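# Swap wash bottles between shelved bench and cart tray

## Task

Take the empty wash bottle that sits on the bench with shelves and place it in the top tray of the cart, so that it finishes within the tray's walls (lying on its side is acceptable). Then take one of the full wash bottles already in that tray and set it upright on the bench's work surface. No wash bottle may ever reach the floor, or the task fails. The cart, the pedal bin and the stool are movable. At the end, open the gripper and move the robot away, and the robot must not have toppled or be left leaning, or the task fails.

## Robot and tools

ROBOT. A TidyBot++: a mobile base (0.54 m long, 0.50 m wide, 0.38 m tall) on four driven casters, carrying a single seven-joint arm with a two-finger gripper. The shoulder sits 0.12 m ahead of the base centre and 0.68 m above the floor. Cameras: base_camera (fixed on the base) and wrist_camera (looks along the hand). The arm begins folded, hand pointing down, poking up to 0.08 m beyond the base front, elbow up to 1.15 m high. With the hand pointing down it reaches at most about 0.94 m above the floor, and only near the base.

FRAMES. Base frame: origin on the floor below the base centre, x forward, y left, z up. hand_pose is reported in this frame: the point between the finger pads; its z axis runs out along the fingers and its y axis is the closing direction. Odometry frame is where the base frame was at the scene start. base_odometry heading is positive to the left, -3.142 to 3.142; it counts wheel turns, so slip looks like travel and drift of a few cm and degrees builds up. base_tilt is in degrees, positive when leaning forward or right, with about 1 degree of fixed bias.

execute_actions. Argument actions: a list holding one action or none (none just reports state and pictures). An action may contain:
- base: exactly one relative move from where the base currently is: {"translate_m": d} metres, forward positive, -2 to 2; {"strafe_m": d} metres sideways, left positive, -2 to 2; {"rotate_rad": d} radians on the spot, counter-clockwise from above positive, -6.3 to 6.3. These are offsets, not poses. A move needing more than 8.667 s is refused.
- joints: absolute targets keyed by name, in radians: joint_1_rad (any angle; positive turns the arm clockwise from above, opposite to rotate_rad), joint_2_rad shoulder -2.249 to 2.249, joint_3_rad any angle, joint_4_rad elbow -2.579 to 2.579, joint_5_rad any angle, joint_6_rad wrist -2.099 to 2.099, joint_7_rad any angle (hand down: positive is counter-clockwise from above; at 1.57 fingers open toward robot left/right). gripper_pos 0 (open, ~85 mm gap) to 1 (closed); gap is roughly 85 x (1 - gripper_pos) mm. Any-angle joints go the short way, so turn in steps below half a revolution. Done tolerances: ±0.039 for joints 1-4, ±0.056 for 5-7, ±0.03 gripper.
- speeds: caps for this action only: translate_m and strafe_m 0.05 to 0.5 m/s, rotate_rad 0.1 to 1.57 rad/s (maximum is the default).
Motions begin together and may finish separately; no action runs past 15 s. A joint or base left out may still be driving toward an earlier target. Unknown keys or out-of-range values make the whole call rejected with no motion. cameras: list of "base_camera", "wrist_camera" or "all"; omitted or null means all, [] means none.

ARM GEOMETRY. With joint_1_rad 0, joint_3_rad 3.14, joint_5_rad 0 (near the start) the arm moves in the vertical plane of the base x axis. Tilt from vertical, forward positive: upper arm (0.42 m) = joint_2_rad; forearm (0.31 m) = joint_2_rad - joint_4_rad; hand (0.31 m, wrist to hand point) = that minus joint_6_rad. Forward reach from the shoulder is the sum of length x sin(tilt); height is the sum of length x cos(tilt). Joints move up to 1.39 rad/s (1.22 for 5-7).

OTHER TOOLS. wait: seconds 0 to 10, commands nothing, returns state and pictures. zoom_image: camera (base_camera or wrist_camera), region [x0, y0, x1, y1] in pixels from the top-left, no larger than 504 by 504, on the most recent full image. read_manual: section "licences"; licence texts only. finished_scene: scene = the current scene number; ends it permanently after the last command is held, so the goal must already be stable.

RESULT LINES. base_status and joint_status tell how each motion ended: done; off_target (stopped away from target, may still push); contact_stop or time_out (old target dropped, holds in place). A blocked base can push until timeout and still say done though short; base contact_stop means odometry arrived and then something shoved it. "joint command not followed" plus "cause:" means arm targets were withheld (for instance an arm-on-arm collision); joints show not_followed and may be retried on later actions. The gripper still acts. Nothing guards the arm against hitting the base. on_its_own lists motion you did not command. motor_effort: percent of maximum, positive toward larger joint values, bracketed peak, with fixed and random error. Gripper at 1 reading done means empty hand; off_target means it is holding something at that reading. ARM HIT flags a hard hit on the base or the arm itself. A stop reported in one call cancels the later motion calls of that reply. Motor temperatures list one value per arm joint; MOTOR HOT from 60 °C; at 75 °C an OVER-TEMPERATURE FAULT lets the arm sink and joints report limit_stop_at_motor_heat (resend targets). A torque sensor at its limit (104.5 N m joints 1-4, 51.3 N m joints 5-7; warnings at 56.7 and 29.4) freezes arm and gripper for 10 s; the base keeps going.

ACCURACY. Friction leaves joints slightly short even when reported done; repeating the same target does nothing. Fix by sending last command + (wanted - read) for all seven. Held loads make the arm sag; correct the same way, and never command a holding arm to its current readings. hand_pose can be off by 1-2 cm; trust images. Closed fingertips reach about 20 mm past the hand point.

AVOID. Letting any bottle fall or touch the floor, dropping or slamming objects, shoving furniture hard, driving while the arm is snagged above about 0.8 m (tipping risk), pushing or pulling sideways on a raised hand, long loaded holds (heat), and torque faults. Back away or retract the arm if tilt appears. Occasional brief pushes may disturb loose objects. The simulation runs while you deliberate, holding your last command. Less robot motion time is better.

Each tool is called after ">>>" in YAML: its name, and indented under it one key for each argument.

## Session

>>> execute_actions:
  actions:
    - {"joints":{"joint_6_rad":0.5}}

Scene clock: 1.60 s.
Motor temperatures (°C, as the motors report them): [28 27 25 27 32 42 42]
base_odometry: x=+0.000 y=+0.000 heading=+0.000 (m, m, rad; odometry frame)
base_tilt: forward=+0.4 right=+0.4 (deg)
base_status: not commanded
joint_positions: joint_1_rad=-0.008 joint_2_rad=-0.366 joint_3_rad=+3.102 joint_4_rad=-2.532 joint_5_rad=-0.023 joint_6_rad=+0.474 joint_7_rad=+1.590 gripper_pos=+0.000
joint_status: all done
motor_effort: joint_1_rad=+0(0) joint_2_rad=-6(7) joint_3_rad=+0(0) joint_4_rad=+19(19) joint_5_rad=+0(1) joint_6_rad=+9(8) joint_7_rad=+1(0) (%)
hand_pose: x=+0.5370 y=+0.0195 z=+0.8603 quat_wxyz=(-0.006, +0.749, +0.018, +0.663) (m; base frame)
pictures: base_camera, wrist_camera
Images, in order (width x height): base_camera 644x364, wrist_camera 644x476.

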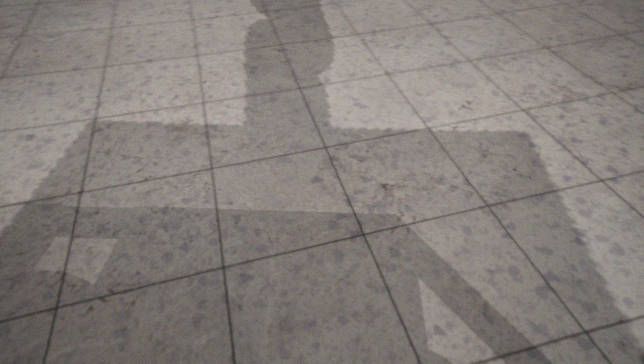

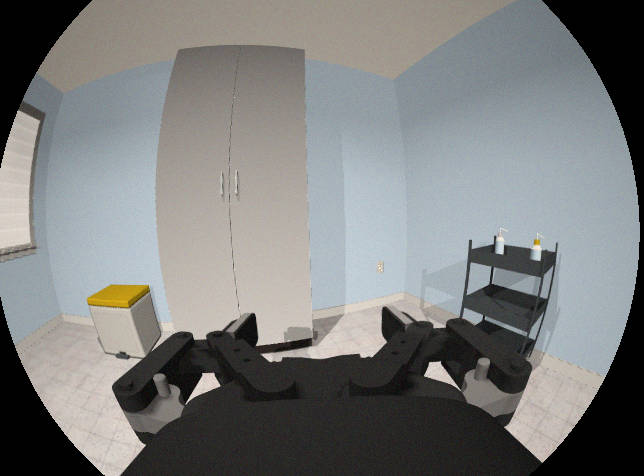

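>>> execute_actions:
  actions:
    - {"base":{"rotate_rad":-2.89},"joints":{"joint_1_rad":0,"joint_2_rad":-0.2,"joint_3_rad":3.14,"joint_4_rad":-1.6,"joint_5_rad":0,"joint_6_rad":-0.3,"joint_7_rad":1.57}}

Scene clock: 5.03 s.
Motor temperatures (°C, as the motors report them): [28 27 25 27 32 42 42]
base_odometry: x=+0.000 y=+0.000 heading=-2.890 (m, m, rad; odometry frame)
base_tilt: forward=+0.4 right=+0.4 (deg)
base_status: done
joint_positions: joint_1_rad=-0.008 joint_2_rad=-0.206 joint_3_rad=+3.132 joint_4_rad=-1.614 joint_5_rad=-0.023 joint_6_rad=-0.251 joint_7_rad=+1.590 gripper_pos=+0.000
joint_status: all done
motor_effort: joint_1_rad=+0(3) joint_2_rad=-15(17) joint_3_rad=+0(3) joint_4_rad=+21(22) joint_5_rad=+0(0) joint_6_rad=+9(9) joint_7_rad=+0(0) (%)
hand_pose: x=+0.6528 y=+0.0135 z=+1.1172 quat_wxyz=(-0.009, +0.738, +0.008, +0.675) (m; base frame)
pictures: base_camera, wrist_camera
Images, in order (width x height): base_camera 644x364, wrist_camera 644x476.

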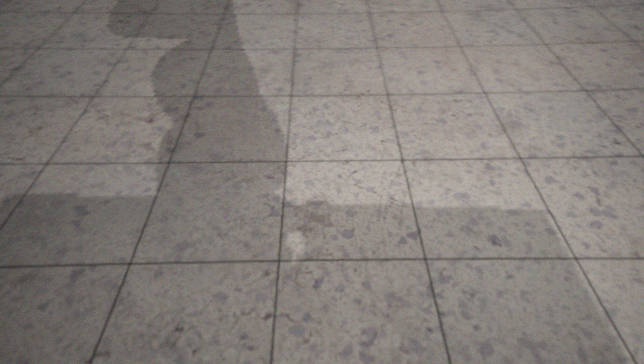

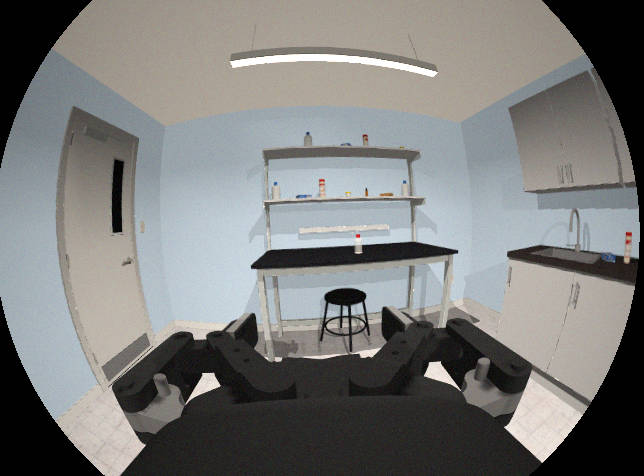

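>>> execute_actions:
  actions:
    - {"base":{"strafe_m":-0.27},"joints":{"joint_2_rad":0.3,"joint_4_rad":-1.3,"joint_6_rad":0.03}}
  cameras: []

>>> execute_actions:
  actions:
    - {"base":{"translate_m":0.6}}

Scene clock: 7.13 s.
Motor temperatures (°C, as the motors report them): [28 27 25 27 32 42 42]
base_odometry: x=-0.067 y=+0.262 heading=-2.890 (m, m, rad; odometry frame)
base_tilt: forward=+0.4 right=+0.3 (deg)
base_status: done
joint_positions: joint_1_rad=-0.006 joint_2_rad=+0.300 joint_3_rad=+3.137 joint_4_rad=-1.317 joint_5_rad=-0.023 joint_6_rad=-0.018 joint_7_rad=+1.590 gripper_pos=+0.000
joint_status: all done
motor_effort: joint_1_rad=+1(4) joint_2_rad=-34(37) joint_3_rad=+0(3) joint_4_rad=+21(23) joint_5_rad=+0(0) joint_6_rad=+8(9) joint_7_rad=+0(0) (%)
hand_pose: x=+0.8680 y=+0.0090 z=+1.0493 quat_wxyz=(-0.006, +0.729, +0.002, +0.684) (m; base frame)
pictures: none
No camera images: the call's "cameras" was empty. Leave "cameras" out to get every camera's image.

Scene clock: 9.70 s.
Motor temperatures (°C, as the motors report them): [28 27 25 27 32 42 42]
base_odometry: x=-0.648 y=+0.113 heading=-2.891 (m, m, rad; odometry frame)
base_tilt: forward=+0.4 right=+0.3 (deg)
base_status: done
joint_positions: joint_1_rad=-0.006 joint_2_rad=+0.300 joint_3_rad=+3.137 joint_4_rad=-1.314 joint_5_rad=-0.023 joint_6_rad=-0.015 joint_7_rad=+1.590 gripper_pos=+0.000
joint_status: not commanded
motor_effort: joint_1_rad=+0(2) joint_2_rad=-36(38) joint_3_rad=-1(2) joint_4_rad=+22(23) joint_5_rad=+0(0) joint_6_rad=+9(9) joint_7_rad=+0(0) (%)
hand_pose: x=+0.8681 y=+0.0090 z=+1.0524 quat_wxyz=(-0.006, +0.727, +0.002, +0.686) (m; base frame)
pictures: base_camera, wrist_camera
Images, in order (width x height): base_camera 644x364, wrist_camera 644x476.

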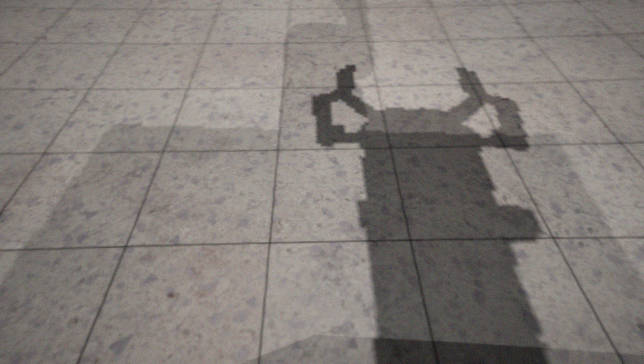

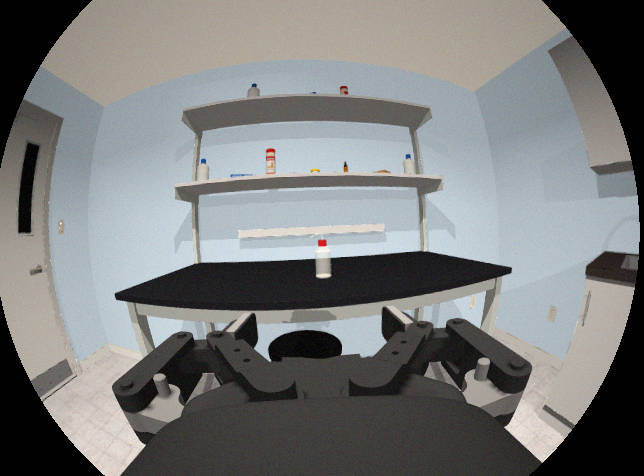

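>>> execute_actions:
  actions:
    - {"base":{"translate_m":0.35},"joints":{"joint_2_rad":0.5,"joint_4_rad":-1.21,"joint_6_rad":0.16},"speeds":{"translate_m":0.3}}

Scene clock: 13.50 s.
Motor temperatures (°C, as the motors report them): [28 27 25 27 32 42 42]
base_odometry: x=-0.988 y=+0.026 heading=-2.891 (m, m, rad; odometry frame)
base_tilt: forward=+0.5 right=+0.3 (deg)
base_status: done
joint_positions: joint_1_rad=-0.006 joint_2_rad=+0.506 joint_3_rad=+3.137 joint_4_rad=-1.222 joint_5_rad=-0.023 joint_6_rad=+0.114 joint_7_rad=+1.590 gripper_pos=+0.000
joint_status: all done
motor_effort: joint_1_rad=+0(1) joint_2_rad=-41(45) joint_3_rad=-1(1) joint_4_rad=+22(23) joint_5_rad=+1(1) joint_6_rad=+9(10) joint_7_rad=+0(0) (%)
hand_pose: x=+0.9444 y=+0.0084 z=+0.9873 quat_wxyz=(-0.005, +0.722, +0.001, +0.692) (m; base frame)
pictures: base_camera, wrist_camera
Images, in order (width x height): base_camera 644x364, wrist_camera 644x476.

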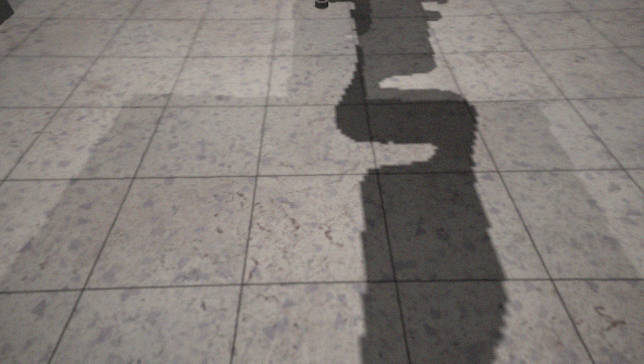

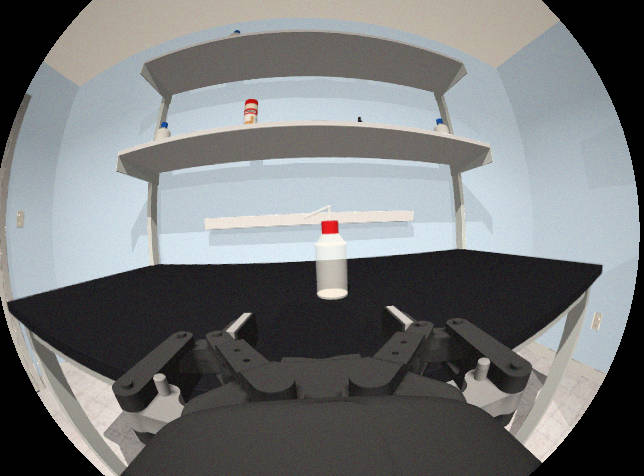

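>>> execute_actions:
  actions:
    - {"base":{"translate_m":0.22},"joints":{"joint_1_rad":0.06},"speeds":{"translate_m":0.15}}

Scene clock: 15.80 s.
Motor temperatures (°C, as the motors report them): [28 27 25 27 32 42 42]
base_odometry: x=-1.201 y=-0.028 heading=-2.891 (m, m, rad; odometry frame)
base_tilt: forward=+0.5 right=+0.4 (deg)
base_status: done
joint_positions: joint_1_rad=+0.045 joint_2_rad=+0.504 joint_3_rad=+3.137 joint_4_rad=-1.221 joint_5_rad=-0.023 joint_6_rad=+0.115 joint_7_rad=+1.590 gripper_pos=+0.000
joint_status: all done
motor_effort: joint_1_rad=-1(2) joint_2_rad=-41(44) joint_3_rad=-1(2) joint_4_rad=+21(22) joint_5_rad=+0(0) joint_6_rad=+9(9) joint_7_rad=+0(0) (%)
hand_pose: x=+0.9431 y=-0.0341 z=+0.9894 quat_wxyz=(+0.013, +0.721, -0.018, +0.693) (m; base frame)
pictures: base_camera, wrist_camera
Images, in order (width x height): base_camera 644x364, wrist_camera 644x476.

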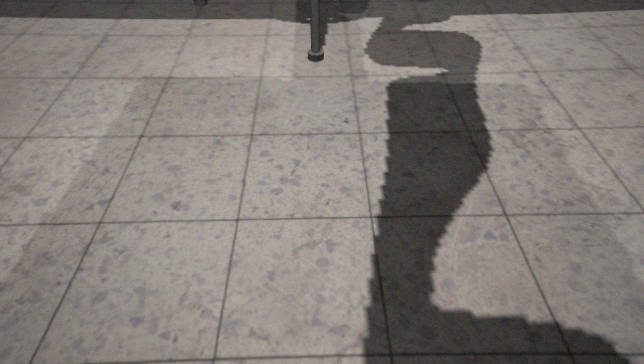

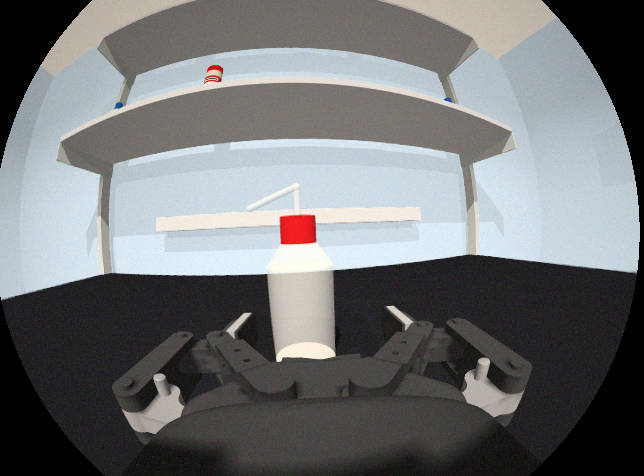

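>>> execute_actions:
  actions:
    - {"joints":{"joint_1_rad":0.005}}
  cameras: []

>>> execute_actions:
  actions:
    - {"base":{"translate_m":0.065},"speeds":{"translate_m":0.07}}
  cameras: ["wrist_camera"]

Scene clock: 16.80 s.
Motor temperatures (°C, as the motors report them): [28 27 25 27 32 42 42]
base_odometry: x=-1.201 y=-0.028 heading=-2.891 (m, m, rad; odometry frame)
base_tilt: forward=+0.4 right=+0.4 (deg)
base_status: not commanded
joint_positions: joint_1_rad=+0.021 joint_2_rad=+0.504 joint_3_rad=+3.137 joint_4_rad=-1.221 joint_5_rad=-0.023 joint_6_rad=+0.115 joint_7_rad=+1.590 gripper_pos=+0.000
joint_status: all done
motor_effort: joint_1_rad=-1(1) joint_2_rad=-41(41) joint_3_rad=-1(2) joint_4_rad=+21(21) joint_5_rad=+1(1) joint_6_rad=+8(9) joint_7_rad=+0(0) (%)
hand_pose: x=+0.9437 y=-0.0139 z=+0.9894 quat_wxyz=(+0.005, +0.721, -0.009, +0.693) (m; base frame)
pictures: none
No camera images: the call's "cameras" was empty. Leave "cameras" out to get every camera's image.

Scene clock: 18.23 s.
Motor temperatures (°C, as the motors report them): [28 27 25 27 32 42 42]
base_odometry: x=-1.264 y=-0.044 heading=-2.892 (m, m, rad; odometry frame)
base_tilt: forward=+0.4 right=+0.3 (deg)
base_status: done
joint_positions: joint_1_rad=+0.021 joint_2_rad=+0.503 joint_3_rad=+3.137 joint_4_rad=-1.221 joint_5_rad=-0.023 joint_6_rad=+0.115 joint_7_rad=+1.590 gripper_pos=+0.000
joint_status: not commanded
motor_effort: joint_1_rad=-1(1) joint_2_rad=-42(44) joint_3_rad=-1(2) joint_4_rad=+22(23) joint_5_rad=+1(0) joint_6_rad=+9(9) joint_7_rad=+0(0) (%)
hand_pose: x=+0.9434 y=-0.0139 z=+0.9902 quat_wxyz=(+0.005, +0.721, -0.009, +0.693) (m; base frame)
pictures: wrist_camera
Images, in order (width x height): wrist_camera 644x476.

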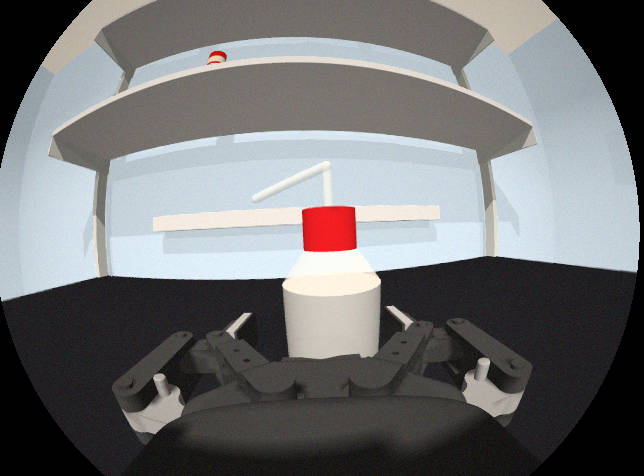

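>>> execute_actions:
  actions:
    - {"joints":{"gripper_pos":1}}
  cameras: ["wrist_camera"]

>>> execute_actions:
  actions:
    - {"joints":{"joint_2_rad":0.38,"joint_6_rad":0.05}}
  cameras: []

>>> execute_actions:
  actions:
    - {"base":{"translate_m":-0.7}}
  cameras: []

>>> execute_actions:
  actions:
    - {"base":{"rotate_rad":2.6},"joints":{"joint_1_rad":-0.5,"joint_2_rad":-0.2,"joint_4_rad":-1.6,"joint_6_rad":-0.5},"speeds":{"rotate_rad":1.0}}

Scene clock: 19.87 s.
Motor temperatures (°C, as the motors report them): [28 27 25 27 32 42 42]
base_odometry: x=-1.264 y=-0.044 heading=-2.892 (m, m, rad; odometry frame)
base_tilt: forward=+0.5 right=+0.4 (deg)
base_status: not commanded
joint_positions: joint_1_rad=+0.021 joint_2_rad=+0.503 joint_3_rad=+3.137 joint_4_rad=-1.221 joint_5_rad=-0.023 joint_6_rad=+0.115 joint_7_rad=+1.590 gripper_pos=+0.442
joint_status: gripper_pos off_target (ended at +0.442, target +1.000)
motor_effort: joint_1_rad=+0(1) joint_2_rad=-41(40) joint_3_rad=-1(1) joint_4_rad=+21(21) joint_5_rad=+0(0) joint_6_rad=+9(8) joint_7_rad=+0(0) (%)
hand_pose: x=+0.9434 y=-0.0139 z=+0.9903 quat_wxyz=(+0.005, +0.721, -0.009, +0.693) (m; base frame)
pictures: wrist_camera
Images, in order (width x height): wrist_camera 644x476.

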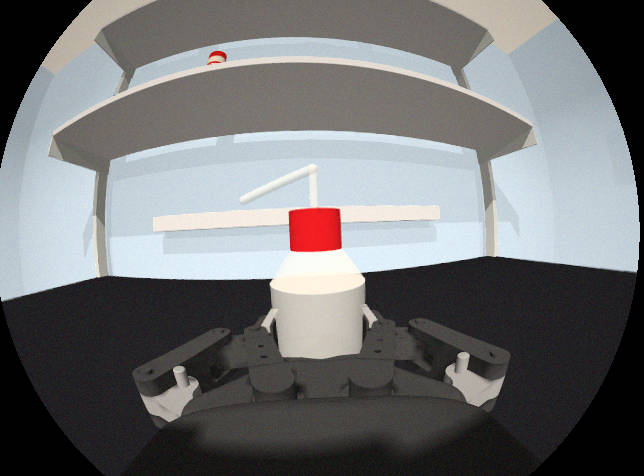

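Scene clock: 21.10 s.
Motor temperatures (°C, as the motors report them): [28 27 25 27 32 42 42]
base_odometry: x=-1.264 y=-0.044 heading=-2.892 (m, m, rad; odometry frame)
base_tilt: forward=+0.4 right=+0.4 (deg)
base_status: not commanded
joint_positions: joint_1_rad=+0.021 joint_2_rad=+0.380 joint_3_rad=+3.137 joint_4_rad=-1.217 joint_5_rad=-0.023 joint_6_rad=+0.096 joint_7_rad=+1.590 gripper_pos=+0.442
joint_status: all done
motor_effort: joint_1_rad=-1(1) joint_2_rad=-37(45) joint_3_rad=-1(1) joint_4_rad=+22(24) joint_5_rad=+0(0) joint_6_rad=+9(10) joint_7_rad=+0(1) (%)
hand_pose: x=+0.8998 y=-0.0129 z=+1.0860 quat_wxyz=(+0.005, +0.682, -0.008, +0.731) (m; base frame)
pictures: none
No camera images: the call's "cameras" was empty. Leave "cameras" out to get every camera's image.

Scene clock: 23.93 s.
Motor temperatures (°C, as the motors report them): [28 27 25 27 32 42 42]
base_odometry: x=-0.586 y=+0.129 heading=-2.892 (m, m, rad; odometry frame)
base_tilt: forward=+0.4 right=+0.4 (deg)
base_status: done
joint_positions: joint_1_rad=+0.019 joint_2_rad=+0.383 joint_3_rad=+3.137 joint_4_rad=-1.217 joint_5_rad=-0.023 joint_6_rad=+0.092 joint_7_rad=+1.590 gripper_pos=+0.442
joint_status: not commanded
motor_effort: joint_1_rad=-1(4) joint_2_rad=-38(42) joint_3_rad=-1(2) joint_4_rad=+22(23) joint_5_rad=+1(0) joint_6_rad=+9(10) joint_7_rad=+1(0) (%)
hand_pose: x=+0.9011 y=-0.0115 z=+1.0822 quat_wxyz=(+0.004, +0.685, -0.008, +0.729) (m; base frame)
pictures: none
No camera images: the call's "cameras" was empty. Leave "cameras" out to get every camera's image.

Scene clock: 27.47 s.
Motor temperatures (°C, as the motors report them): [28 27 25 27 32 42 42]
base_odometry: x=-0.586 y=+0.129 heading=-0.292 (m, m, rad; odometry frame)
base_tilt: forward=+0.4 right=+0.4 (deg)
base_status: done
joint_positions: joint_1_rad=-0.482 joint_2_rad=-0.191 joint_3_rad=+3.126 joint_4_rad=-1.585 joint_5_rad=-0.023 joint_6_rad=-0.455 joint_7_rad=+1.590 gripper_pos=+0.442
joint_status: all done
motor_effort: joint_1_rad=+0(7) joint_2_rad=-16(39) joint_3_rad=+0(5) joint_4_rad=+22(22) joint_5_rad=+0(1) joint_6_rad=+8(9) joint_7_rad=+0(0) (%)
hand_pose: x=+0.5811 y=+0.2571 z=+1.0643 quat_wxyz=(-0.151, +0.773, +0.200, +0.583) (m; base frame)
pictures: base_camera, wrist_camera
Images, in order (width x height): base_camera 644x364, wrist_camera 644x476.

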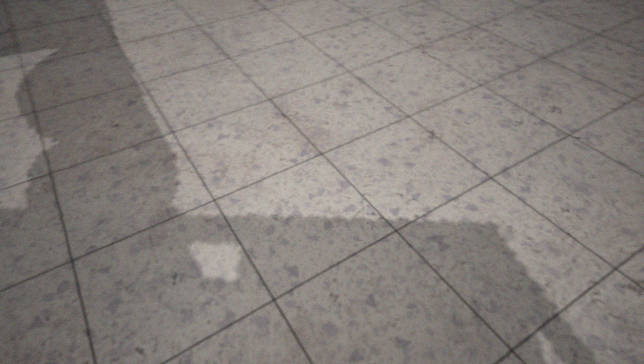

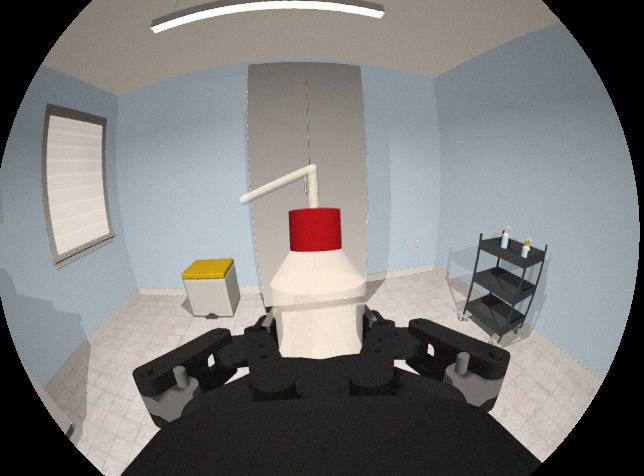

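>>> execute_actions:
  actions:
    - {"base":{"rotate_rad":0.54},"joints":{"joint_1_rad":0}}
  cameras: []

>>> execute_actions:
  actions:
    - {"base":{"translate_m":1.3},"joints":{"joint_1_rad":0.4}}

Scene clock: 29.37 s.
Motor temperatures (°C, as the motors report them): [28 27 25 27 32 42 42]
base_odometry: x=-0.586 y=+0.129 heading=+0.247 (m, m, rad; odometry frame)
base_tilt: forward=+0.4 right=+0.3 (deg)
base_status: done
joint_positions: joint_1_rad=-0.021 joint_2_rad=-0.191 joint_3_rad=+3.131 joint_4_rad=-1.585 joint_5_rad=-0.023 joint_6_rad=-0.455 joint_7_rad=+1.590 gripper_pos=+0.442
joint_status: all done
motor_effort: joint_1_rad=-1(2) joint_2_rad=-16(15) joint_3_rad=+0(3) joint_4_rad=+22(22) joint_5_rad=+0(0) joint_6_rad=+8(9) joint_7_rad=+0(1) (%)
hand_pose: x=+0.6474 y=+0.0216 z=+1.0643 quat_wxyz=(-0.013, +0.798, +0.015, +0.602) (m; base frame)
pictures: none
No camera images: the call's "cameras" was empty. Leave "cameras" out to get every camera's image.

Scene clock: 33.33 s.
Motor temperatures (°C, as the motors report them): [28 27 25 27 32 42 42]
base_odometry: x=+0.674 y=+0.448 heading=+0.248 (m, m, rad; odometry frame)
base_tilt: forward=+0.4 right=+0.3 (deg)
base_status: done
joint_positions: joint_1_rad=+0.378 joint_2_rad=-0.194 joint_3_rad=+3.134 joint_4_rad=-1.588 joint_5_rad=-0.023 joint_6_rad=-0.458 joint_7_rad=+1.590 gripper_pos=+0.442
joint_status: all done
motor_effort: joint_1_rad=-1(2) joint_2_rad=-16(18) joint_3_rad=+0(2) joint_4_rad=+22(22) joint_5_rad=+0(0) joint_6_rad=+9(9) joint_7_rad=+1(0) (%)
hand_pose: x=+0.6125 y=-0.1860 z=+1.0633 quat_wxyz=(+0.107, +0.786, -0.144, +0.591) (m; base frame)
pictures: base_camera, wrist_camera
Images, in order (width x height): base_camera 644x364, wrist_camera 644x476.

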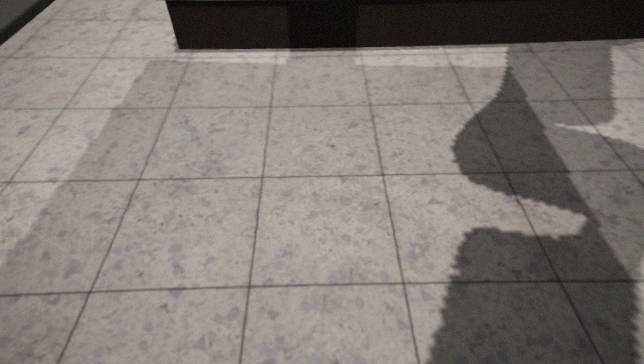

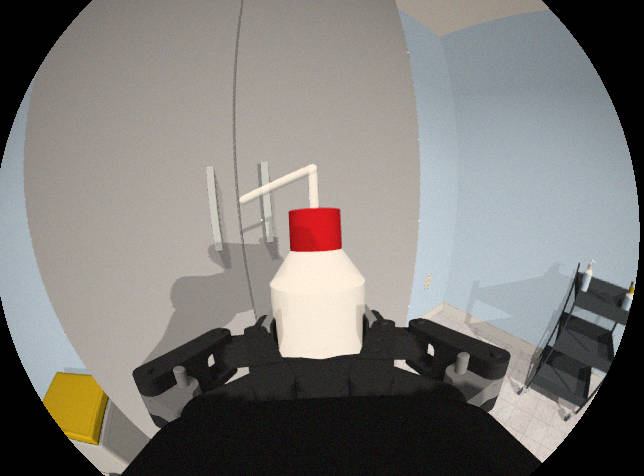

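>>> execute_actions:
  actions:
    - {"base":{"rotate_rad":-1.57},"joints":{"joint_1_rad":-0.45},"speeds":{"rotate_rad":0.9}}

Scene clock: 36.17 s.
Motor temperatures (°C, as the motors report them): [28 27 25 27 32 42 42]
base_odometry: x=+0.674 y=+0.448 heading=-1.322 (m, m, rad; odometry frame)
base_tilt: forward=+0.4 right=+0.3 (deg)
base_status: done
joint_positions: joint_1_rad=-0.428 joint_2_rad=-0.194 joint_3_rad=+3.137 joint_4_rad=-1.588 joint_5_rad=-0.023 joint_6_rad=-0.458 joint_7_rad=+1.590 gripper_pos=+0.442
joint_status: all done
motor_effort: joint_1_rad=+0(2) joint_2_rad=-16(16) joint_3_rad=+0(2) joint_4_rad=+22(22) joint_5_rad=+1(0) joint_6_rad=+8(9) joint_7_rad=+1(0) (%)
hand_pose: x=+0.5959 y=+0.2253 z=+1.0633 quat_wxyz=(-0.133, +0.780, +0.174, +0.586) (m; base frame)
pictures: base_camera, wrist_camera
Images, in order (width x height): base_camera 644x364, wrist_camera 644x476.

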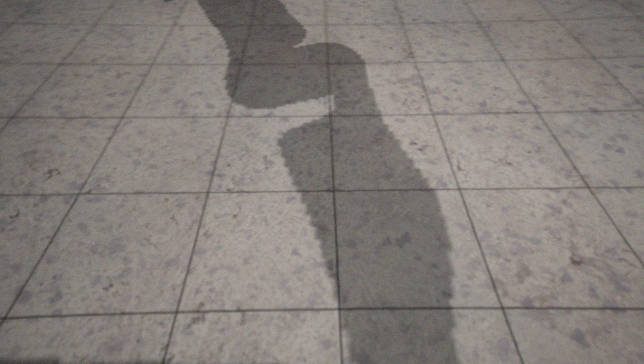

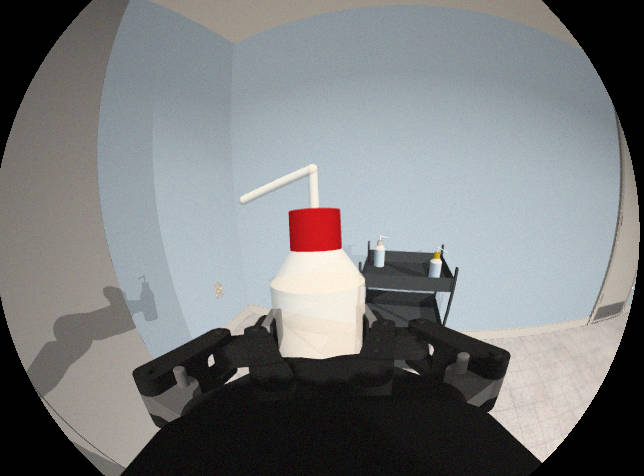

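>>> execute_actions:
  actions:
    - {"base":{"translate_m":0.45}}

Scene clock: 38.67 s.
Motor temperatures (°C, as the motors report them): [28 27 25 27 32 42 42]
base_odometry: x=+0.785 y=+0.012 heading=-1.322 (m, m, rad; odometry frame)
base_tilt: forward=+0.4 right=+0.3 (deg)
base_status: done
joint_positions: joint_1_rad=-0.428 joint_2_rad=-0.192 joint_3_rad=+3.137 joint_4_rad=-1.589 joint_5_rad=-0.023 joint_6_rad=-0.459 joint_7_rad=+1.590 gripper_pos=+0.442
joint_status: not commanded
motor_effort: joint_1_rad=+0(0) joint_2_rad=-16(20) joint_3_rad=+0(1) joint_4_rad=+22(23) joint_5_rad=+1(0) joint_6_rad=+8(9) joint_7_rad=+0(0) (%)
hand_pose: x=+0.5966 y=+0.2256 z=+1.0611 quat_wxyz=(-0.133, +0.781, +0.174, +0.584) (m; base frame)
pictures: base_camera, wrist_camera
Images, in order (width x height): base_camera 644x364, wrist_camera 644x476.

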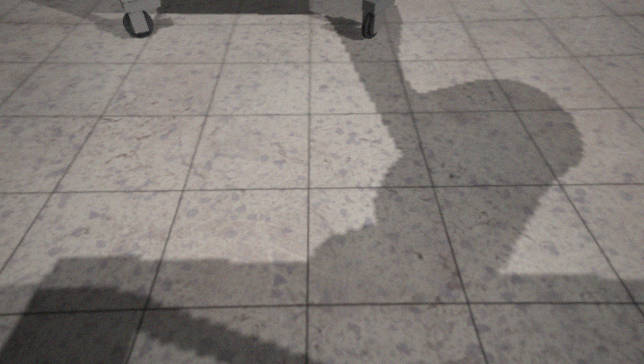

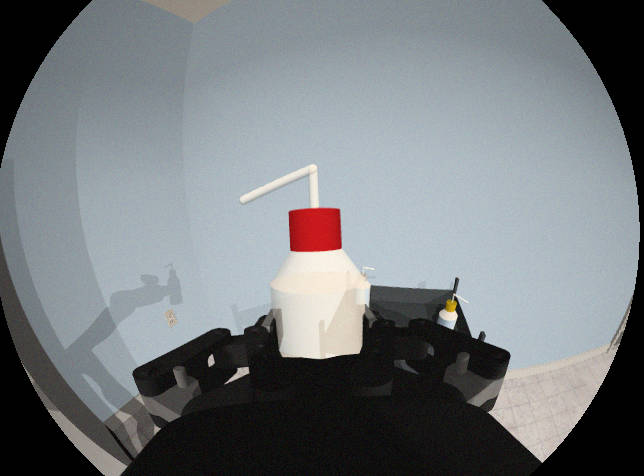

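>>> execute_actions:
  actions:
    - {"base":{"strafe_m":0.16},"joints":{"joint_1_rad":0.0,"joint_6_rad":-0.3}}
  cameras: []

>>> execute_actions:
  actions:
    - {"base":{"translate_m":0.19},"speeds":{"translate_m":0.2}}
  cameras: ["base_camera"]

>>> execute_actions:
  actions:
    - {"joints":{"joint_2_rad":0.2,"joint_4_rad":-1.49,"joint_6_rad":-0.1}}
  cameras: []

>>> execute_actions:
  actions:
    - {"joints":{"joint_2_rad":0.41,"joint_6_rad":0.02}}

Scene clock: 41.00 s.
Motor temperatures (°C, as the motors report them): [28 27 25 27 32 42 42]
base_odometry: x=+0.940 y=+0.051 heading=-1.322 (m, m, rad; odometry frame)
base_tilt: forward=+0.5 right=+0.3 (deg)
base_status: done
joint_positions: joint_1_rad=-0.022 joint_2_rad=-0.192 joint_3_rad=+3.137 joint_4_rad=-1.590 joint_5_rad=-0.023 joint_6_rad=-0.350 joint_7_rad=+1.590 gripper_pos=+0.442
joint_status: all done
motor_effort: joint_1_rad=-1(2) joint_2_rad=-16(17) joint_3_rad=+0(3) joint_4_rad=+21(22) joint_5_rad=+0(0) joint_6_rad=+9(10) joint_7_rad=+0(0) (%)
hand_pose: x=+0.6547 y=+0.0183 z=+1.0938 quat_wxyz=(-0.012, +0.767, +0.012, +0.642) (m; base frame)
pictures: none
No camera images: the call's "cameras" was empty. Leave "cameras" out to get every camera's image.

Scene clock: 42.70 s.
Motor temperatures (°C, as the motors report them): [28 27 25 27 32 42 42]
base_odometry: x=+0.987 y=-0.133 heading=-1.322 (m, m, rad; odometry frame)
base_tilt: forward=+0.4 right=+0.3 (deg)
base_status: done
joint_positions: joint_1_rad=-0.022 joint_2_rad=-0.194 joint_3_rad=+3.137 joint_4_rad=-1.590 joint_5_rad=-0.023 joint_6_rad=-0.348 joint_7_rad=+1.590 gripper_pos=+0.442
joint_status: not commanded
motor_effort: joint_1_rad=-1(1) joint_2_rad=-17(19) joint_3_rad=-1(1) joint_4_rad=+22(23) joint_5_rad=+0(0) joint_6_rad=+9(9) joint_7_rad=+1(1) (%)
hand_pose: x=+0.6537 y=+0.0182 z=+1.0956 quat_wxyz=(-0.012, +0.766, +0.012, +0.643) (m; base frame)
pictures: base_camera
Images, in order (width x height): base_camera 644x364.

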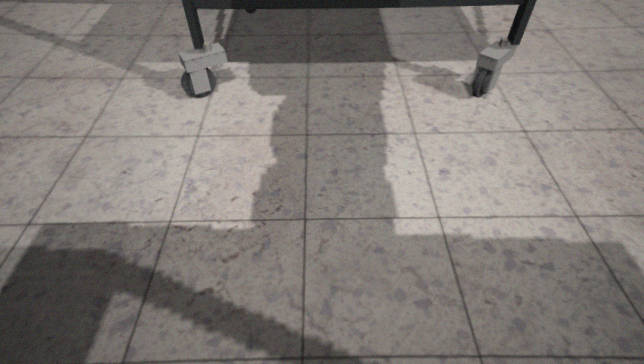

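Scene clock: 44.50 s.
Motor temperatures (°C, as the motors report them): [28 27 25 27 32 42 42]
base_odometry: x=+0.987 y=-0.133 heading=-1.322 (m, m, rad; odometry frame)
base_tilt: forward=+0.5 right=+0.3 (deg)
base_status: not commanded
joint_positions: joint_1_rad=-0.022 joint_2_rad=+0.206 joint_3_rad=+3.137 joint_4_rad=-1.508 joint_5_rad=-0.023 joint_6_rad=-0.151 joint_7_rad=+1.590 gripper_pos=+0.442
joint_status: all done
motor_effort: joint_1_rad=-1(0) joint_2_rad=-31(34) joint_3_rad=-1(1) joint_4_rad=+22(22) joint_5_rad=+1(1) joint_6_rad=+9(10) joint_7_rad=+0(0) (%)
hand_pose: x=+0.8138 y=+0.0204 z=+0.9586 quat_wxyz=(-0.011, +0.803, +0.010, +0.596) (m; base frame)
pictures: none
No camera images: the call's "cameras" was empty. Leave "cameras" out to get every camera's image.

Scene clock: 45.93 s.
Motor temperatures (°C, as the motors report them): [28 27 25 27 32 42 42]
base_odometry: x=+0.987 y=-0.133 heading=-1.322 (m, m, rad; odometry frame)
base_tilt: forward=+0.4 right=+0.3 (deg)
base_status: not commanded
joint_positions: joint_1_rad=-0.022 joint_2_rad=+0.418 joint_3_rad=+3.137 joint_4_rad=-1.502 joint_5_rad=-0.023 joint_6_rad=-0.031 joint_7_rad=+1.590 gripper_pos=+0.442
joint_status: all done
motor_effort: joint_1_rad=-1(0) joint_2_rad=-37(42) joint_3_rad=-1(1) joint_4_rad=+20(22) joint_5_rad=+1(0) joint_6_rad=+8(9) joint_7_rad=+0(0) (%)
hand_pose: x=+0.8741 y=+0.0208 z=+0.8434 quat_wxyz=(-0.009, +0.828, +0.009, +0.561) (m; base frame)
pictures: base_camera, wrist_camera
Images, in order (width x height): base_camera 644x364, wrist_camera 644x476.

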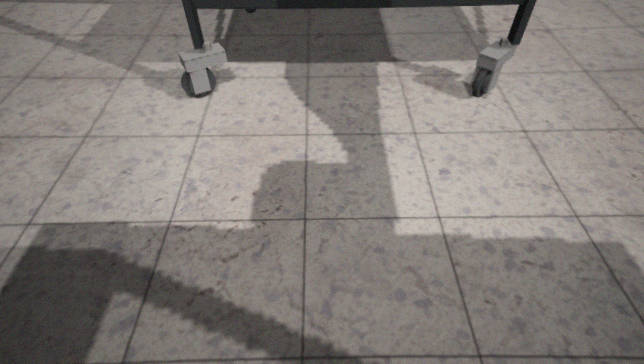

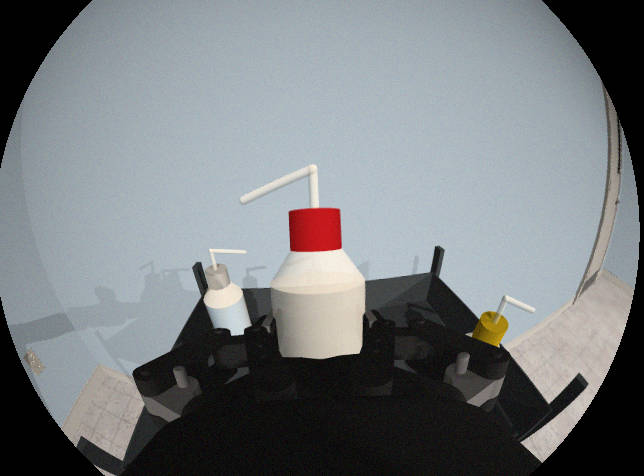

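>>> execute_actions:
  actions:
    - {"joints":{"joint_2_rad":0.55,"joint_4_rad":-1.62,"joint_6_rad":0.24}}
  cameras: ["wrist_camera"]

>>> execute_actions:
  actions:
    - {"joints":{"joint_2_rad":0.59,"joint_4_rad":-1.64,"joint_6_rad":0.27}}
  cameras: ["wrist_camera"]

Scene clock: 47.60 s.
Motor temperatures (°C, as the motors report them): [28 27 25 27 32 42 42]
base_odometry: x=+0.987 y=-0.133 heading=-1.322 (m, m, rad; odometry frame)
base_tilt: forward=+0.5 right=+0.3 (deg)
base_status: not commanded
joint_positions: joint_1_rad=-0.022 joint_2_rad=+0.547 joint_3_rad=+3.137 joint_4_rad=-1.614 joint_5_rad=-0.023 joint_6_rad=+0.205 joint_7_rad=+1.590 gripper_pos=+0.442
joint_status: all done
motor_effort: joint_1_rad=-1(1) joint_2_rad=-40(42) joint_3_rad=-1(1) joint_4_rad=+18(21) joint_5_rad=+0(0) joint_6_rad=+8(9) joint_7_rad=+1(1) (%)
hand_pose: x=+0.8873 y=+0.0194 z=+0.7493 quat_wxyz=(-0.007, +0.829, +0.007, +0.559) (m; base frame)
pictures: wrist_camera
Images, in order (width x height): wrist_camera 644x476.

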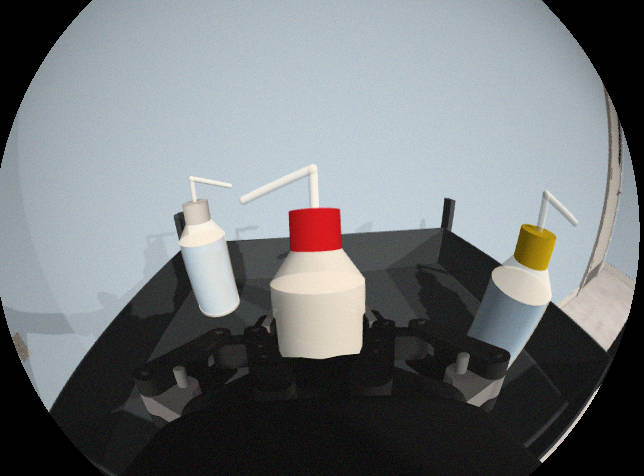

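Scene clock: 48.30 s.
Motor temperatures (°C, as the motors report them): [28 28 25 27 32 42 42]
base_odometry: x=+0.987 y=-0.133 heading=-1.322 (m, m, rad; odometry frame)
base_tilt: forward=+0.4 right=+0.3 (deg)
base_status: not commanded
joint_positions: joint_1_rad=-0.022 joint_2_rad=+0.560 joint_3_rad=+3.137 joint_4_rad=-1.618 joint_5_rad=-0.023 joint_6_rad=+0.232 joint_7_rad=+1.590 gripper_pos=+0.442
joint_status: all done
motor_effort: joint_1_rad=-1(1) joint_2_rad=-37(40) joint_3_rad=-1(1) joint_4_rad=+17(19) joint_5_rad=+1(0) joint_6_rad=+7(8) joint_7_rad=+0(0) (%)
hand_pose: x=+0.8901 y=+0.0193 z=+0.7454 quat_wxyz=(-0.007, +0.826, +0.007, +0.563) (m; base frame)
pictures: wrist_camera
Images, in order (width x height): wrist_camera 644x476.

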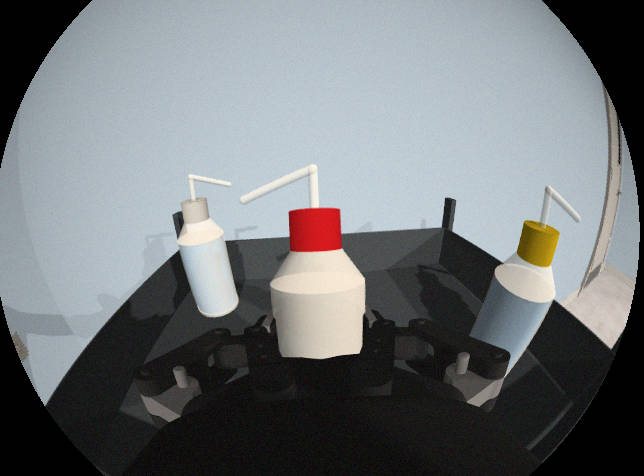

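Contact. Release and withdraw.

>>> execute_actions:
  actions:
    - {"joints":{"joint_2_rad":0.57,"gripper_pos":0.1}}
  cameras: []

>>> execute_actions:
  actions:
    - {"base":{"translate_m":-0.07},"joints":{"joint_2_rad":0.53,"gripper_pos":0},"speeds":{"translate_m":0.08}}
  cameras: ["wrist_camera"]

>>> execute_actions:
  actions:
    - {"joints":{"joint_2_rad":0.3,"joint_6_rad":-0.1}}
  cameras: ["wrist_camera"]

Scene clock: 49.60 s.
Motor temperatures (°C, as the motors report them): [28 28 25 27 32 42 42]
base_odometry: x=+0.987 y=-0.133 heading=-1.322 (m, m, rad; odometry frame)
base_tilt: forward=+0.5 right=+0.4 (deg)
base_status: not commanded
joint_positions: joint_1_rad=-0.022 joint_2_rad=+0.560 joint_3_rad=+3.137 joint_4_rad=-1.626 joint_5_rad=-0.023 joint_6_rad=+0.232 joint_7_rad=+1.590 gripper_pos=+0.100
joint_status: all done
motor_effort: joint_1_rad=+0(0) joint_2_rad=-40(40) joint_3_rad=-1(1) joint_4_rad=+19(18) joint_5_rad=+0(1) joint_6_rad=+8(8) joint_7_rad=+0(1) (%)
hand_pose: x=+0.8876 y=+0.0192 z=+0.7408 quat_wxyz=(-0.007, +0.829, +0.007, +0.560) (m; base frame)
pictures: none
No camera images: the call's "cameras" was empty. Leave "cameras" out to get every camera's image.

Scene clock: 50.97 s.
Motor temperatures (°C, as the motors report them): [28 28 25 27 32 42 42]
base_odometry: x=+0.970 y=-0.065 heading=-1.323 (m, m, rad; odometry frame)
base_tilt: forward=+0.5 right=+0.3 (deg)
base_status: done
joint_positions: joint_1_rad=-0.022 joint_2_rad=+0.539 joint_3_rad=+3.137 joint_4_rad=-1.629 joint_5_rad=-0.023 joint_6_rad=+0.232 joint_7_rad=+1.590 gripper_pos=+0.000
joint_status: all done
motor_effort: joint_1_rad=+0(0) joint_2_rad=-38(43) joint_3_rad=-1(2) joint_4_rad=+18(19) joint_5_rad=+1(0) joint_6_rad=+8(9) joint_7_rad=+1(0) (%)
hand_pose: x=+0.8854 y=+0.0192 z=+0.7552 quat_wxyz=(-0.007, +0.824, +0.007, +0.567) (m; base frame)
pictures: wrist_camera
Images, in order (width x height): wrist_camera 644x476.

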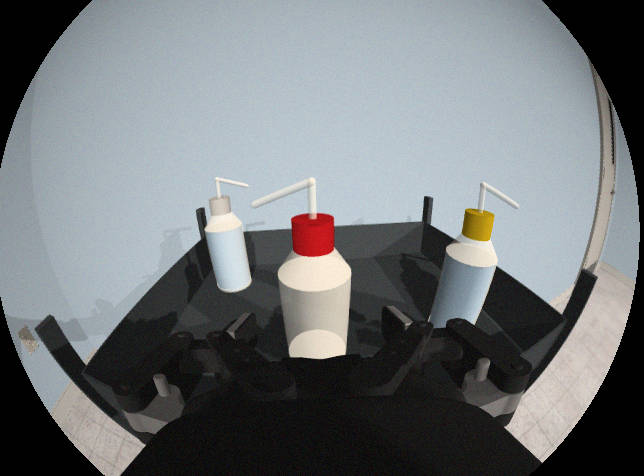

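Scene clock: 52.23 s.
Motor temperatures (°C, as the motors report them): [28 28 25 27 32 42 42]
base_odometry: x=+0.970 y=-0.065 heading=-1.323 (m, m, rad; odometry frame)
base_tilt: forward=+0.5 right=+0.4 (deg)
base_status: not commanded
joint_positions: joint_1_rad=-0.022 joint_2_rad=+0.298 joint_3_rad=+3.137 joint_4_rad=-1.630 joint_5_rad=-0.023 joint_6_rad=-0.052 joint_7_rad=+1.590 gripper_pos=+0.000
joint_status: all done
motor_effort: joint_1_rad=+0(1) joint_2_rad=-34(41) joint_3_rad=-1(1) joint_4_rad=+20(20) joint_5_rad=+0(1) joint_6_rad=+8(8) joint_7_rad=+0(0) (%)
hand_pose: x=+0.8225 y=+0.0199 z=+0.8503 quat_wxyz=(-0.009, +0.836, +0.009, +0.549) (m; base frame)
pictures: wrist_camera
Images, in order (width x height): wrist_camera 644x476.

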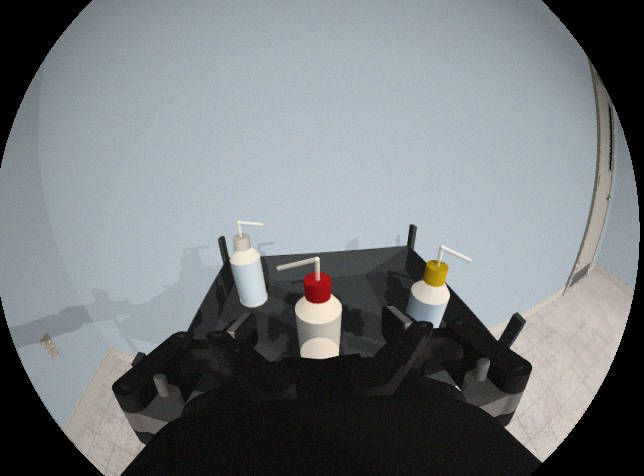

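>>> execute_actions:
  actions:
    - {"base":{"strafe_m":-0.135},"speeds":{"strafe_m":0.1}}
  cameras: []

>>> execute_actions:
  actions:
    - {"joints":{"joint_2_rad":0.575,"joint_6_rad":0.27}}
  cameras: ["wrist_camera"]

Scene clock: 54.33 s.
Motor temperatures (°C, as the motors report them): [28 28 25 27 32 42 42]
base_odometry: x=+0.839 y=-0.098 heading=-1.323 (m, m, rad; odometry frame)
base_tilt: forward=+0.5 right=+0.3 (deg)
base_status: done
joint_positions: joint_1_rad=-0.015 joint_2_rad=+0.298 joint_3_rad=+3.137 joint_4_rad=-1.630 joint_5_rad=-0.023 joint_6_rad=-0.053 joint_7_rad=+1.590 gripper_pos=+0.000
joint_status: not commanded
motor_effort: joint_1_rad=+0(3) joint_2_rad=-32(34) joint_3_rad=-1(2) joint_4_rad=+20(21) joint_5_rad=+1(1) joint_6_rad=+8(8) joint_7_rad=+2(0) (%)
hand_pose: x=+0.8225 y=+0.0155 z=+0.8501 quat_wxyz=(-0.008, +0.836, +0.007, +0.548) (m; base frame)
pictures: none
No camera images: the call's "cameras" was empty. Leave "cameras" out to get every camera's image.

Scene clock: 55.67 s.
Motor temperatures (°C, as the motors report them): [28 28 25 27 32 42 42]
base_odometry: x=+0.839 y=-0.098 heading=-1.323 (m, m, rad; odometry frame)
base_tilt: forward=+0.5 right=+0.4 (deg)
base_status: not commanded
joint_positions: joint_1_rad=-0.015 joint_2_rad=+0.563 joint_3_rad=+3.137 joint_4_rad=-1.631 joint_5_rad=-0.021 joint_6_rad=+0.229 joint_7_rad=+1.590 gripper_pos=+0.000
joint_status: all done
motor_effort: joint_1_rad=+0(1) joint_2_rad=-39(42) joint_3_rad=-1(3) joint_4_rad=+18(20) joint_5_rad=+1(1) joint_6_rad=+8(8) joint_7_rad=+0(2) (%)
hand_pose: x=+0.8862 y=+0.0146 z=+0.7347 quat_wxyz=(-0.005, +0.832, +0.005, +0.555) (m; base frame)
pictures: wrist_camera
Images, in order (width x height): wrist_camera 644x476.

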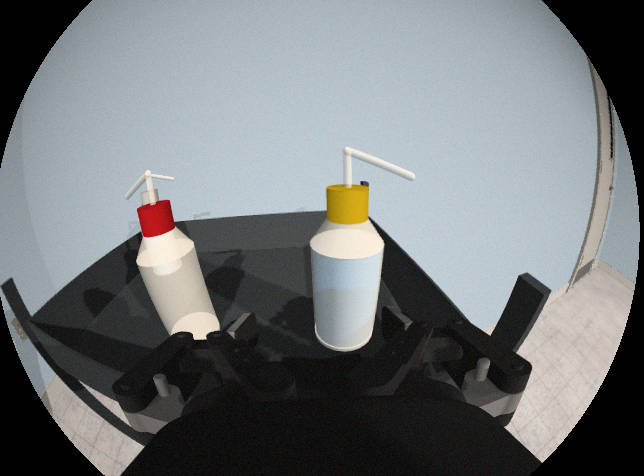

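>>> execute_actions:
  actions:
    - {"base":{"strafe_m":-0.025},"speeds":{"strafe_m":0.05}}
  cameras: []

>>> execute_actions:
  actions:
    - {"base":{"translate_m":0.07},"speeds":{"translate_m":0.06}}
  cameras: ["wrist_camera"]

Scene clock: 56.83 s.
Motor temperatures (°C, as the motors report them): [28 28 25 27 32 42 42]
base_odometry: x=+0.814 y=-0.105 heading=-1.322 (m, m, rad; odometry frame)
base_tilt: forward=+0.5 right=+0.4 (deg)
base_status: done
joint_positions: joint_1_rad=-0.013 joint_2_rad=+0.563 joint_3_rad=+3.137 joint_4_rad=-1.631 joint_5_rad=-0.021 joint_6_rad=+0.229 joint_7_rad=+1.590 gripper_pos=+0.000
joint_status: not commanded
motor_effort: joint_1_rad=+0(5) joint_2_rad=-40(41) joint_3_rad=-1(3) joint_4_rad=+18(19) joint_5_rad=+0(0) joint_6_rad=+8(8) joint_7_rad=+0(1) (%)
hand_pose: x=+0.8862 y=+0.0124 z=+0.7347 quat_wxyz=(-0.004, +0.832, +0.004, +0.555) (m; base frame)
pictures: none
No camera images: the call's "cameras" was empty. Leave "cameras" out to get every camera's image.

Scene clock: 58.47 s.
Motor temperatures (°C, as the motors report them): [28 28 25 27 32 42 42]
base_odometry: x=+0.831 y=-0.173 heading=-1.323 (m, m, rad; odometry frame)
base_tilt: forward=+0.4 right=+0.4 (deg)
base_status: done
joint_positions: joint_1_rad=-0.013 joint_2_rad=+0.564 joint_3_rad=+3.137 joint_4_rad=-1.631 joint_5_rad=-0.021 joint_6_rad=+0.229 joint_7_rad=+1.590 gripper_pos=+0.000
joint_status: not commanded
motor_effort: joint_1_rad=-1(0) joint_2_rad=-40(42) joint_3_rad=-1(1) joint_4_rad=+19(20) joint_5_rad=+1(1) joint_6_rad=+8(9) joint_7_rad=+0(0) (%)
hand_pose: x=+0.8862 y=+0.0124 z=+0.7338 quat_wxyz=(-0.004, +0.832, +0.004, +0.554) (m; base frame)
pictures: wrist_camera
Images, in order (width x height): wrist_camera 644x476.

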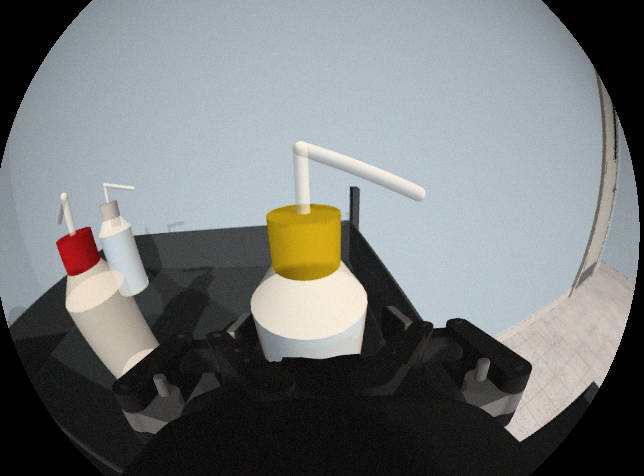

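>>> execute_actions:
  actions:
    - {"joints":{"gripper_pos":1}}
  cameras: ["wrist_camera"]

>>> execute_actions:
  actions:
    - {"joints":{"joint_2_rad":0.25,"joint_6_rad":-0.08}}
  cameras: ["wrist_camera"]

Scene clock: 59.93 s.
Motor temperatures (°C, as the motors report them): [28 28 25 27 32 42 42]
base_odometry: x=+0.831 y=-0.173 heading=-1.323 (m, m, rad; odometry frame)
base_tilt: forward=+0.4 right=+0.4 (deg)
base_status: not commanded
joint_positions: joint_1_rad=-0.013 joint_2_rad=+0.564 joint_3_rad=+3.137 joint_4_rad=-1.631 joint_5_rad=-0.021 joint_6_rad=+0.231 joint_7_rad=+1.590 gripper_pos=+0.427
joint_status: gripper_pos off_target (ended at +0.427, target +1.000)
motor_effort: joint_1_rad=+0(2) joint_2_rad=-38(40) joint_3_rad=+0(1) joint_4_rad=+17(18) joint_5_rad=+1(0) joint_6_rad=+7(8) joint_7_rad=+0(0) (%)
hand_pose: x=+0.8864 y=+0.0124 z=+0.7345 quat_wxyz=(-0.004, +0.832, +0.004, +0.555) (m; base frame)
pictures: wrist_camera
Images, in order (width x height): wrist_camera 644x476.

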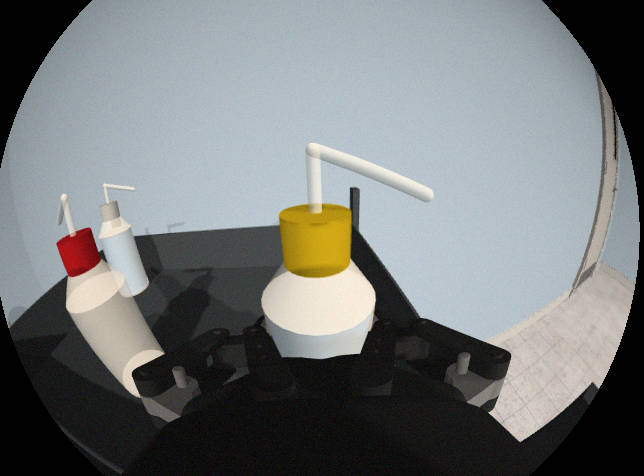

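Scene clock: 61.57 s.
Motor temperatures (°C, as the motors report them): [28 28 25 27 32 42 42]
base_odometry: x=+0.831 y=-0.173 heading=-1.323 (m, m, rad; odometry frame)
base_tilt: forward=+0.5 right=+0.4 (deg)
base_status: not commanded
joint_positions: joint_1_rad=-0.013 joint_2_rad=+0.265 joint_3_rad=+3.137 joint_4_rad=-1.648 joint_5_rad=-0.021 joint_6_rad=-0.049 joint_7_rad=+1.590 gripper_pos=+0.427
joint_status: all done
motor_effort: joint_1_rad=-1(1) joint_2_rad=-35(47) joint_3_rad=-1(1) joint_4_rad=+24(23) joint_5_rad=+0(1) joint_6_rad=+11(11) joint_7_rad=+1(1) (%)
hand_pose: x=+0.8130 y=+0.0134 z=+0.8639 quat_wxyz=(-0.006, +0.831, +0.006, +0.556) (m; base frame)
pictures: wrist_camera
Images, in order (width x height): wrist_camera 644x476.

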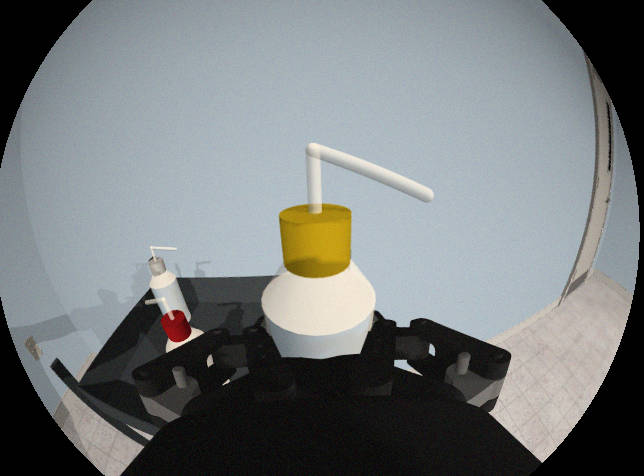

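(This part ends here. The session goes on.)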